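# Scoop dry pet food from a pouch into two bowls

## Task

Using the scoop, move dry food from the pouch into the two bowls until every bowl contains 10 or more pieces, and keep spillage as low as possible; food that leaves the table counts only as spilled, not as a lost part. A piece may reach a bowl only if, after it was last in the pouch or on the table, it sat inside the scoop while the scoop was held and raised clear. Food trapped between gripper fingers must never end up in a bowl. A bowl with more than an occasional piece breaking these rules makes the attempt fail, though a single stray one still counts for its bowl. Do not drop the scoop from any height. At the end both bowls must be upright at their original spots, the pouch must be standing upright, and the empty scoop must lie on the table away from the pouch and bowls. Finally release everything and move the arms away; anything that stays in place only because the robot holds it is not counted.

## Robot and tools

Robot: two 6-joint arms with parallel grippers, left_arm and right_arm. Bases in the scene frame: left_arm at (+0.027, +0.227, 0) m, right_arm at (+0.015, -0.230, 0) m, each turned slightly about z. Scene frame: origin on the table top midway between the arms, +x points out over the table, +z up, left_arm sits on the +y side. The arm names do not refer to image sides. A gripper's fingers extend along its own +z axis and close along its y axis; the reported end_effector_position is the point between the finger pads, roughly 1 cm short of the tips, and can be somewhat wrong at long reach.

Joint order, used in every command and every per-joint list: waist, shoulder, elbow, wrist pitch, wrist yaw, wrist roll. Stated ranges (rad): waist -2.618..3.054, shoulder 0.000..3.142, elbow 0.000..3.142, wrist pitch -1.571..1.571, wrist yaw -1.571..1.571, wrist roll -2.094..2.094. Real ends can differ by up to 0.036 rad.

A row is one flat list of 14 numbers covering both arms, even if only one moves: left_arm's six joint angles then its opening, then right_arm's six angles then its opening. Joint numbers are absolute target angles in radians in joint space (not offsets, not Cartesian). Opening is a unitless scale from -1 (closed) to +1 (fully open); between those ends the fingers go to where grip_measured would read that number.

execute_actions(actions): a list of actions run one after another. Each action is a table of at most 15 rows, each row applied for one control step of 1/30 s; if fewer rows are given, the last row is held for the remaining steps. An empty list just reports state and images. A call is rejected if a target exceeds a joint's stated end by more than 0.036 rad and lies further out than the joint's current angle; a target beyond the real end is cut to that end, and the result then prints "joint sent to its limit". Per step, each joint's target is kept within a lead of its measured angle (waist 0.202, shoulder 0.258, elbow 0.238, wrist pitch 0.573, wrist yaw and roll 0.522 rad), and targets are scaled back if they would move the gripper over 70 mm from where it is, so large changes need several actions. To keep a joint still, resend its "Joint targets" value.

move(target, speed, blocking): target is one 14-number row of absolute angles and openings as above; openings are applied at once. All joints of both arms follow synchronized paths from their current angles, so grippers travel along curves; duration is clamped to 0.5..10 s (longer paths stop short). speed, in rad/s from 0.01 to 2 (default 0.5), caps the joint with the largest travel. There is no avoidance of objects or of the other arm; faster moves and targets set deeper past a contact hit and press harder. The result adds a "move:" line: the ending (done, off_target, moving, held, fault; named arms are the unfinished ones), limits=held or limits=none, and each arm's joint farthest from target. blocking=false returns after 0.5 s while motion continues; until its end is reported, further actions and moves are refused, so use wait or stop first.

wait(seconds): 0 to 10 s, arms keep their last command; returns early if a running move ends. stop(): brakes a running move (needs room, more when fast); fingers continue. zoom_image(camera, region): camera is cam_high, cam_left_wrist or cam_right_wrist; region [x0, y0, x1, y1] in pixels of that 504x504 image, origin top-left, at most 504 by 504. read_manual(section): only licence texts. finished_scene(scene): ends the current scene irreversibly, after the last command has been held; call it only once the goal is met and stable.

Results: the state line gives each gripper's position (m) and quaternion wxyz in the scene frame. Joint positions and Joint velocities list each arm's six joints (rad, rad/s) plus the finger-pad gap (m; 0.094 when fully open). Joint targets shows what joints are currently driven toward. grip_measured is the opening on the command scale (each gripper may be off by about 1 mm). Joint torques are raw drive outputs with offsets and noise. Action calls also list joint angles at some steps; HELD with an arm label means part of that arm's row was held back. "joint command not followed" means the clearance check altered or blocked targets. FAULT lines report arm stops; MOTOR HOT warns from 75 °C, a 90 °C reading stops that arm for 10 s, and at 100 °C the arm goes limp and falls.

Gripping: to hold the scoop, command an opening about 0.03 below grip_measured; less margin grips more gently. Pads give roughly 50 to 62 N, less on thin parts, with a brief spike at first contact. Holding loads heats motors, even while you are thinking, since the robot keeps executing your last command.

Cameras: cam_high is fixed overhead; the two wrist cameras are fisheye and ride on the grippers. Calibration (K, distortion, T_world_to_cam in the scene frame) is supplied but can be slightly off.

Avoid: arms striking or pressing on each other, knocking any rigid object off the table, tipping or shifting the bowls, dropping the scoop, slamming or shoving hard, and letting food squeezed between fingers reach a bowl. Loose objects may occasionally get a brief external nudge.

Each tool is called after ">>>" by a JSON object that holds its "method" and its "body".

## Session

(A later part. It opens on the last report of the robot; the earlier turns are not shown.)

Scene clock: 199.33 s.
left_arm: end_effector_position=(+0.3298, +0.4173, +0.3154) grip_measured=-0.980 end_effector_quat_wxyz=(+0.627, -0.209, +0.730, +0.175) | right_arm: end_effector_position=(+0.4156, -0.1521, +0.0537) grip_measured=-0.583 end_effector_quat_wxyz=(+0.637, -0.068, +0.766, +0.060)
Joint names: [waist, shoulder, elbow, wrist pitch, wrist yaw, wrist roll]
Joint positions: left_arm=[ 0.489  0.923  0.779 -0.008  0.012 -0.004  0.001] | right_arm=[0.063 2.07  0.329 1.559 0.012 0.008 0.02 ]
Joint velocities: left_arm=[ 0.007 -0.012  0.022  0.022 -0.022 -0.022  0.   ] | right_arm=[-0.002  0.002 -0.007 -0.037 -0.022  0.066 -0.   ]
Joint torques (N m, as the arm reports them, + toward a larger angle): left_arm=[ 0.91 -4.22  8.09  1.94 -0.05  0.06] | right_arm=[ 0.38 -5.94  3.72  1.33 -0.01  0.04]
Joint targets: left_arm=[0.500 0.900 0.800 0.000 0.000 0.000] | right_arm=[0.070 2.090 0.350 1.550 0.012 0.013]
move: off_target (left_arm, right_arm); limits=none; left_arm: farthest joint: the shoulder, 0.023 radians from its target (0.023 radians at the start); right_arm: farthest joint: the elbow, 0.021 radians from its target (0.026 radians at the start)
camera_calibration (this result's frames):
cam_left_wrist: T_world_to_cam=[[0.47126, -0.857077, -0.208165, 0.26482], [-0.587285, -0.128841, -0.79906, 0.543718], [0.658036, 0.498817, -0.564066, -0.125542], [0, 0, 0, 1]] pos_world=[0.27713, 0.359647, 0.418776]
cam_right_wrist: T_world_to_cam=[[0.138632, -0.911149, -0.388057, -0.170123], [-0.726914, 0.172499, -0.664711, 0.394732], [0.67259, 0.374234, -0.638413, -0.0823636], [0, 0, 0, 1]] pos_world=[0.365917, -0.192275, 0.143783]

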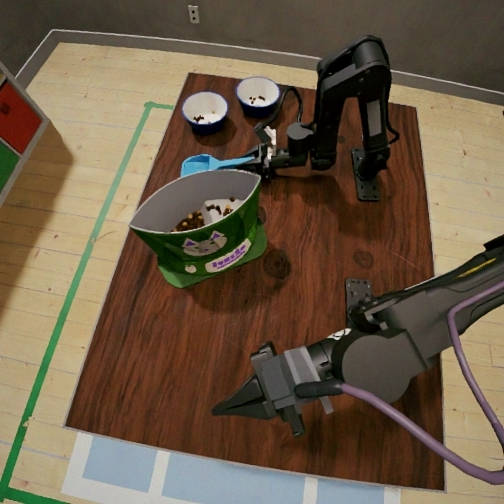

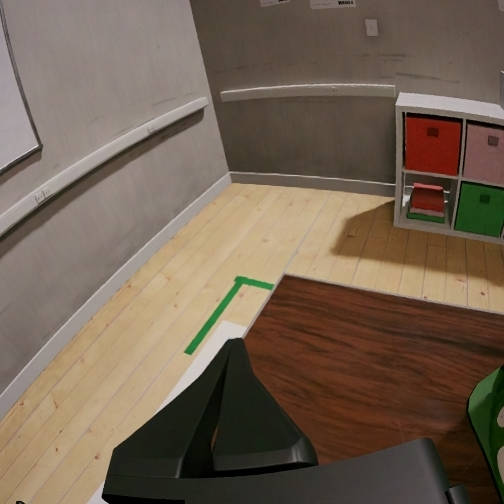

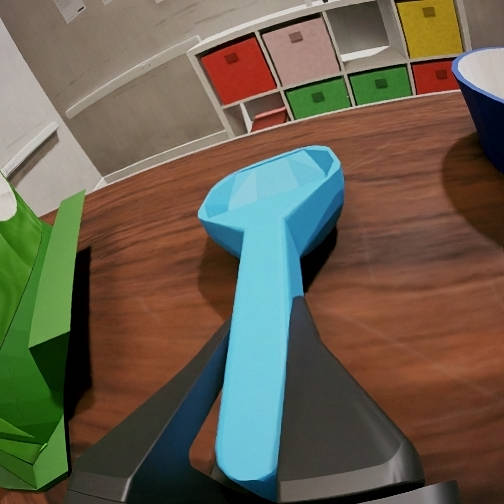

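>>> {"method": "execute_actions", "body": {"actions": [[[0.5,0.9,0.8,0.0,0.0,0.0,-1.0, 0.07,2.09,0.35,1.55,0.012,0.013,-0.586]],[[0.5,0.9,0.8,0.0,0.0,0.0,-1.0, 0.07,2.09,0.35,1.55,0.012,0.013,-0.58]]]}}

Scene clock: 200.53 s.
left_arm: end_effector_position=(+0.3298, +0.4173, +0.3154) grip_measured=-0.980 end_effector_quat_wxyz=(+0.627, -0.209, +0.730, +0.175) | right_arm: end_effector_position=(+0.4156, -0.1521, +0.0537) grip_measured=-0.576 end_effector_quat_wxyz=(+0.637, -0.067, +0.766, +0.060)
Joint names: [waist, shoulder, elbow, wrist pitch, wrist yaw, wrist roll]
Joint positions: left_arm=[ 0.489  0.923  0.779 -0.008  0.012 -0.004  0.001] | right_arm=[0.063 2.07  0.329 1.559 0.012 0.008 0.02 ]
Joint velocities: left_arm=[-0.012  0.012 -0.017 -0.007 -0.022  0.022  0.   ] | right_arm=[ 0.022 -0.002 -0.012  0.037 -0.007 -0.051 -0.001]
Joint torques (N m, as the arm reports them, + toward a larger angle): left_arm=[ 0.94 -4.07  7.88  1.99 -0.09  0.08] | right_arm=[ 0.44 -5.99  3.77  1.33 -0.02  0.02]
Joint targets: left_arm=[0.500 0.900 0.800 -0.000 -0.000 -0.000] | right_arm=[0.070 2.090 0.350 1.550 0.012 0.013]
Step readings (joint positions; steps 1 to 15: 1st action; 16 to 30: 2nd action):
0: left_arm=[0.489 0.923 0.779 -0.008 0.012 -0.004] | right_arm=[0.063 2.070 0.329 1.559 0.012 0.008]
1: left_arm=[0.489 0.923 0.779 -0.008 0.012 -0.004] | right_arm=[0.063 2.070 0.329 1.559 0.012 0.008]
2: left_arm=[0.489 0.923 0.779 -0.008 0.012 -0.004] | right_arm=[0.063 2.070 0.329 1.559 0.012 0.008]
4: left_arm=[0.489 0.923 0.779 -0.008 0.012 -0.004] | right_arm=[0.063 2.070 0.329 1.559 0.012 0.008]
8: left_arm=[0.489 0.923 0.779 -0.008 0.012 -0.004] | right_arm=[0.063 2.070 0.329 1.559 0.012 0.008]
15: left_arm=[0.489 0.923 0.779 -0.008 0.012 -0.004] | right_arm=[0.063 2.070 0.329 1.559 0.012 0.008]
16: left_arm=[0.489 0.923 0.779 -0.008 0.012 -0.004] | right_arm=[0.063 2.070 0.329 1.559 0.012 0.008]
17: left_arm=[0.489 0.923 0.779 -0.008 0.012 -0.004] | right_arm=[0.063 2.070 0.329 1.559 0.012 0.008]
19: left_arm=[0.489 0.923 0.779 -0.008 0.012 -0.004] | right_arm=[0.063 2.070 0.329 1.559 0.012 0.008]
23: left_arm=[0.489 0.923 0.779 -0.008 0.012 -0.004] | right_arm=[0.063 2.070 0.329 1.559 0.012 0.008]
30: Joint positions above
camera_calibration (this result's frames):
cam_left_wrist: T_world_to_cam=[[0.47126, -0.857077, -0.208165, 0.26482], [-0.587285, -0.128841, -0.79906, 0.543718], [0.658036, 0.498817, -0.564066, -0.125542], [0, 0, 0, 1]] pos_world=[0.27713, 0.359647, 0.418776]
cam_right_wrist: T_world_to_cam=[[0.138543, -0.911015, -0.388403, -0.170047], [-0.726947, 0.172795, -0.664598, 0.394785], [0.672573, 0.374423, -0.63832, -0.0823326], [0, 0, 0, 1]] pos_world=[0.365921, -0.192305, 0.143772]

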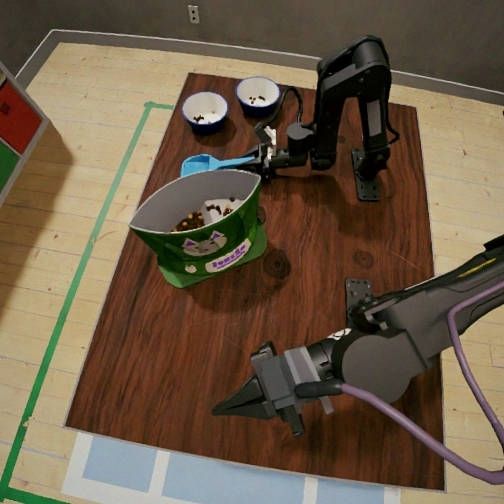

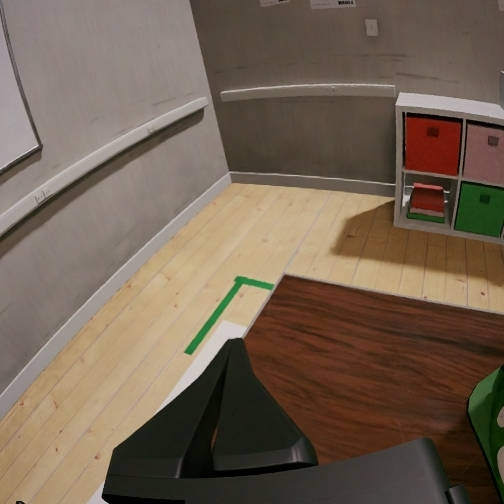

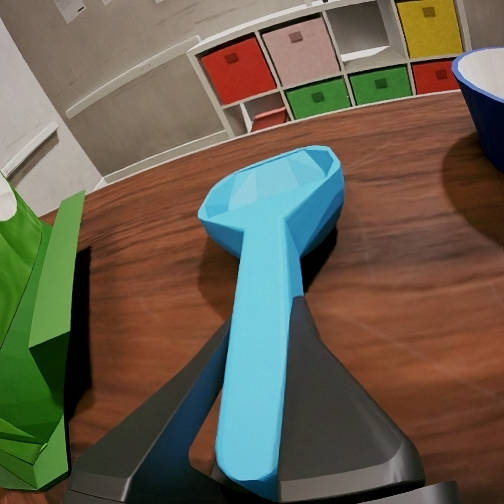

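>>> {"method": "execute_actions", "body": {"actions": [[[0.5,0.9,0.8,0.0,0.0,0.0,-1.0, 0.07,2.09,0.35,1.55,0.012,0.013,-0.574],[0.5,0.9,0.8,0.0,0.0,0.0,-1.0, 0.07,2.09,0.35,1.55,0.012,0.013,-0.574],[0.5,0.9,0.8,0.0,0.0,0.0,-1.0, 0.07,2.09,0.35,1.55,0.012,0.013,-0.574],[0.5,0.9,0.8,0.0,0.0,0.0,-1.0, 0.07,2.09,0.35,1.55,0.012,0.013,-0.574],[0.5,0.9,0.8,0.0,0.0,0.0,-1.0, 0.07,2.09,0.35,1.55,0.012,0.013,-0.574],[0.5,0.9,0.8,0.0,0.0,0.0,-1.0, 0.07,2.09,0.35,1.55,0.012,0.013,-0.574],[0.5,0.9,0.8,0.0,0.0,0.0,-1.0, 0.07,2.09,0.35,1.55,0.012,0.013,-0.574],[0.5,0.9,0.8,0.0,0.0,0.0,-1.0, 0.07,2.09,0.35,1.55,0.012,0.013,-0.568]],[[0.5,0.9,0.8,0.0,0.0,0.0,-1.0, 0.07,2.09,0.35,1.55,0.012,0.013,-0.56]]]}}

Scene clock: 201.93 s.
left_arm: end_effector_position=(+0.3298, +0.4173, +0.3154) grip_measured=-0.980 end_effector_quat_wxyz=(+0.627, -0.209, +0.730, +0.175) | right_arm: end_effector_position=(+0.4148, -0.1523, +0.0491) grip_measured=-0.563 end_effector_quat_wxyz=(+0.632, -0.068, +0.770, +0.060)
Joint names: [waist, shoulder, elbow, wrist pitch, wrist yaw, wrist roll]
Joint positions: left_arm=[ 0.489  0.923  0.779 -0.008  0.012 -0.004  0.001] | right_arm=[0.063 2.081 0.329 1.557 0.012 0.008 0.021]
Joint velocities: left_arm=[-0.007 -0.007 -0.007 -0.037 -0.11   0.022  0.   ] | right_arm=[ 0.012 -0.002  0.002 -0.022 -0.051  0.051 -0.   ]
Joint torques (N m, as the arm reports them, + toward a larger angle): left_arm=[ 0.73 -4.02  7.85  1.94 -0.11  0.06] | right_arm=[ 0.45 -7.    3.77  1.35  0.01  0.03]
Joint targets: left_arm=[0.500 0.900 0.800 0.000 0.000 0.000] | right_arm=[0.070 2.090 0.350 1.550 0.012 0.013]
Step readings (joint positions; steps 1 to 15: 1st action; 16 to 30: 2nd action):
0: left_arm=[0.489 0.923 0.779 -0.008 0.012 -0.004] | right_arm=[0.063 2.070 0.329 1.559 0.012 0.008]
1: left_arm=[0.489 0.923 0.779 -0.008 0.012 -0.004] | right_arm=[0.063 2.070 0.329 1.559 0.012 0.008]
2: left_arm=[0.489 0.923 0.779 -0.008 0.012 -0.004] | right_arm=[0.063 2.070 0.329 1.559 0.012 0.008]
4: left_arm=[0.489 0.923 0.779 -0.008 0.012 -0.004] | right_arm=[0.063 2.070 0.329 1.559 0.012 0.008]
8: left_arm=[0.489 0.923 0.779 -0.008 0.012 -0.004] | right_arm=[0.063 2.070 0.329 1.559 0.012 0.008]
15: left_arm=[0.489 0.923 0.779 -0.008 0.012 -0.004] | right_arm=[0.063 2.070 0.329 1.559 0.012 0.008]
16: left_arm=[0.489 0.923 0.779 -0.008 0.012 -0.004] | right_arm=[0.063 2.070 0.329 1.559 0.012 0.008]
17: left_arm=[0.489 0.923 0.779 -0.008 0.012 -0.004] | right_arm=[0.063 2.072 0.329 1.559 0.012 0.008]
19: left_arm=[0.489 0.923 0.779 -0.008 0.012 -0.004] | right_arm=[0.063 2.078 0.329 1.558 0.012 0.008]
23: left_arm=[0.489 0.923 0.779 -0.008 0.012 -0.004] | right_arm=[0.063 2.081 0.329 1.557 0.012 0.008]
30: Joint positions above
camera_calibration (this result's frames):
cam_left_wrist: T_world_to_cam=[[0.47126, -0.857077, -0.208165, 0.26482], [-0.587285, -0.128841, -0.79906, 0.543718], [0.658036, 0.498817, -0.564066, -0.125542], [0, 0, 0, 1]] pos_world=[0.27713, 0.359647, 0.418776]
cam_right_wrist: T_world_to_cam=[[0.133748, -0.911958, -0.387871, -0.17005], [-0.735103, 0.171191, -0.655986, 0.393887], [0.664631, 0.372862, -0.647486, -0.0811764], [0, 0, 0, 1]] pos_world=[0.366244, -0.192241, 0.139866]

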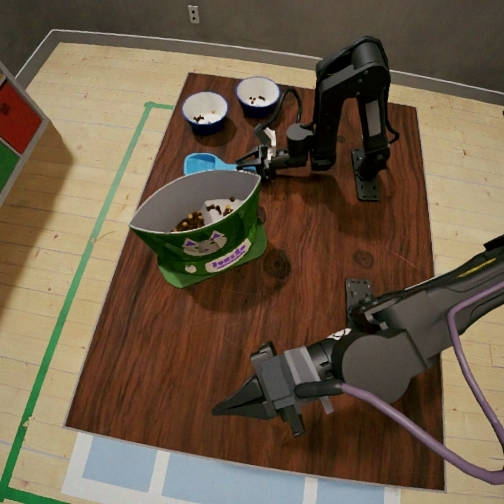

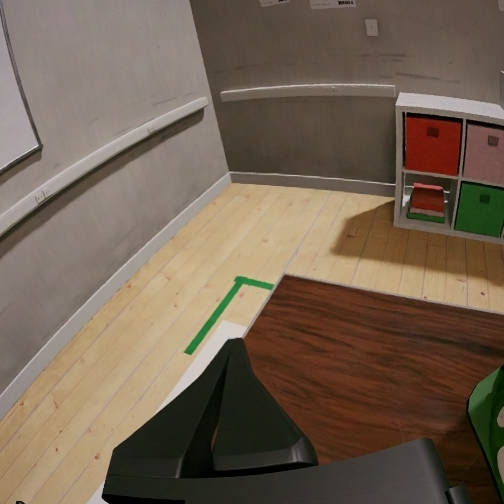

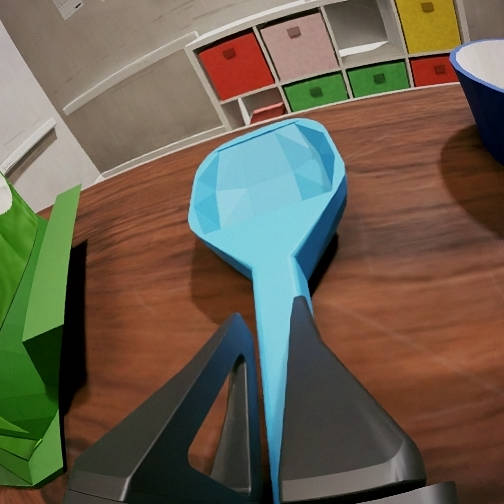

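>>> {"method": "move", "body": {"target": [0.5,0.9,0.8,0.0,0.0,0.0,-1.0, 0.07,1.2,0.35,0.9,0.012,0.013,0.3], "speed": 0.9}}

Scene clock: 204.17 s.
left_arm: end_effector_position=(+0.3298, +0.4173, +0.3154) grip_measured=-0.980 end_effector_quat_wxyz=(+0.627, -0.209, +0.730, +0.175) | right_arm: end_effector_position=(+0.3861, -0.1580, +0.2192) grip_measured=+0.298 end_effector_quat_wxyz=(+0.711, -0.061, +0.697, +0.068)
Joint names: [waist, shoulder, elbow, wrist pitch, wrist yaw, wrist roll]
Joint positions: left_arm=[ 0.489  0.923  0.779 -0.008  0.012 -0.004  0.001] | right_arm=[0.063 1.218 0.329 0.911 0.012 0.008 0.061]
Joint velocities: left_arm=[ 0.007 -0.002  0.002  0.037  0.037 -0.037 -0.001] | right_arm=[ 0.012 -0.007 -0.012  0.037  0.066 -0.007 -0.   ]
Joint torques (N m, as the arm reports them, + toward a larger angle): left_arm=[ 1.12 -4.13  8.06  1.94 -0.11  0.07] | right_arm=[ 0.4  -5.23  7.53  1.31  0.    0.06]
Joint targets: left_arm=[0.500 0.900 0.800 -0.000 0.000 -0.000] | right_arm=[0.070 1.200 0.350 0.900 0.012 0.013]
move: off_target (left_arm, right_arm); limits=none; left_arm: farthest joint: the shoulder, 0.023 radians from its target (0.023 radians at the start); right_arm: farthest joint: the elbow, 0.021 radians from its target (0.021 radians at the start)
camera_calibration (this result's frames):
cam_left_wrist: T_world_to_cam=[[0.47126, -0.857077, -0.208165, 0.26482], [-0.587285, -0.128841, -0.79906, 0.543718], [0.658036, 0.498817, -0.564066, -0.125542], [0, 0, 0, 1]] pos_world=[0.27713, 0.359647, 0.418776]
cam_right_wrist: T_world_to_cam=[[0.216449, -0.895702, -0.388416, -0.134621], [-0.581226, 0.201437, -0.788416, 0.459694], [0.784427, 0.396409, -0.477005, -0.0297063], [0, 0, 0, 1]] pos_world=[0.319627, -0.201404, 0.295971]

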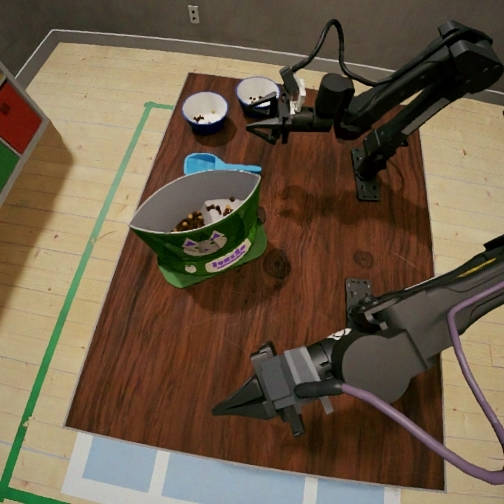

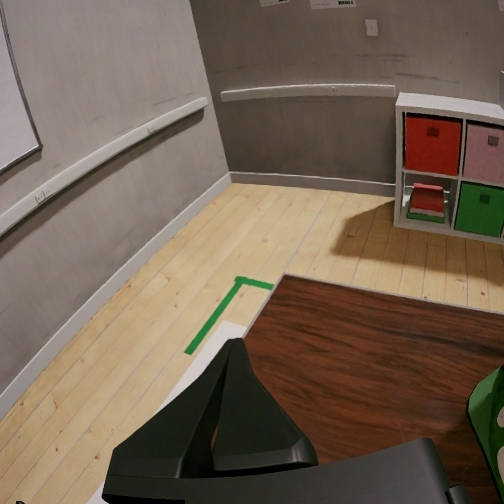

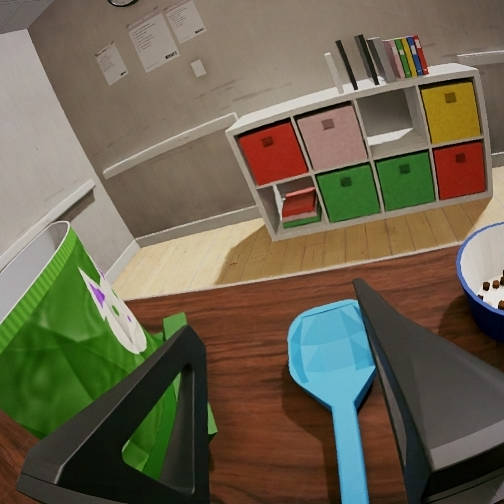

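>>> {"method": "finished_scene", "body": {"scene": 1}}

The scene is finished: the task was done.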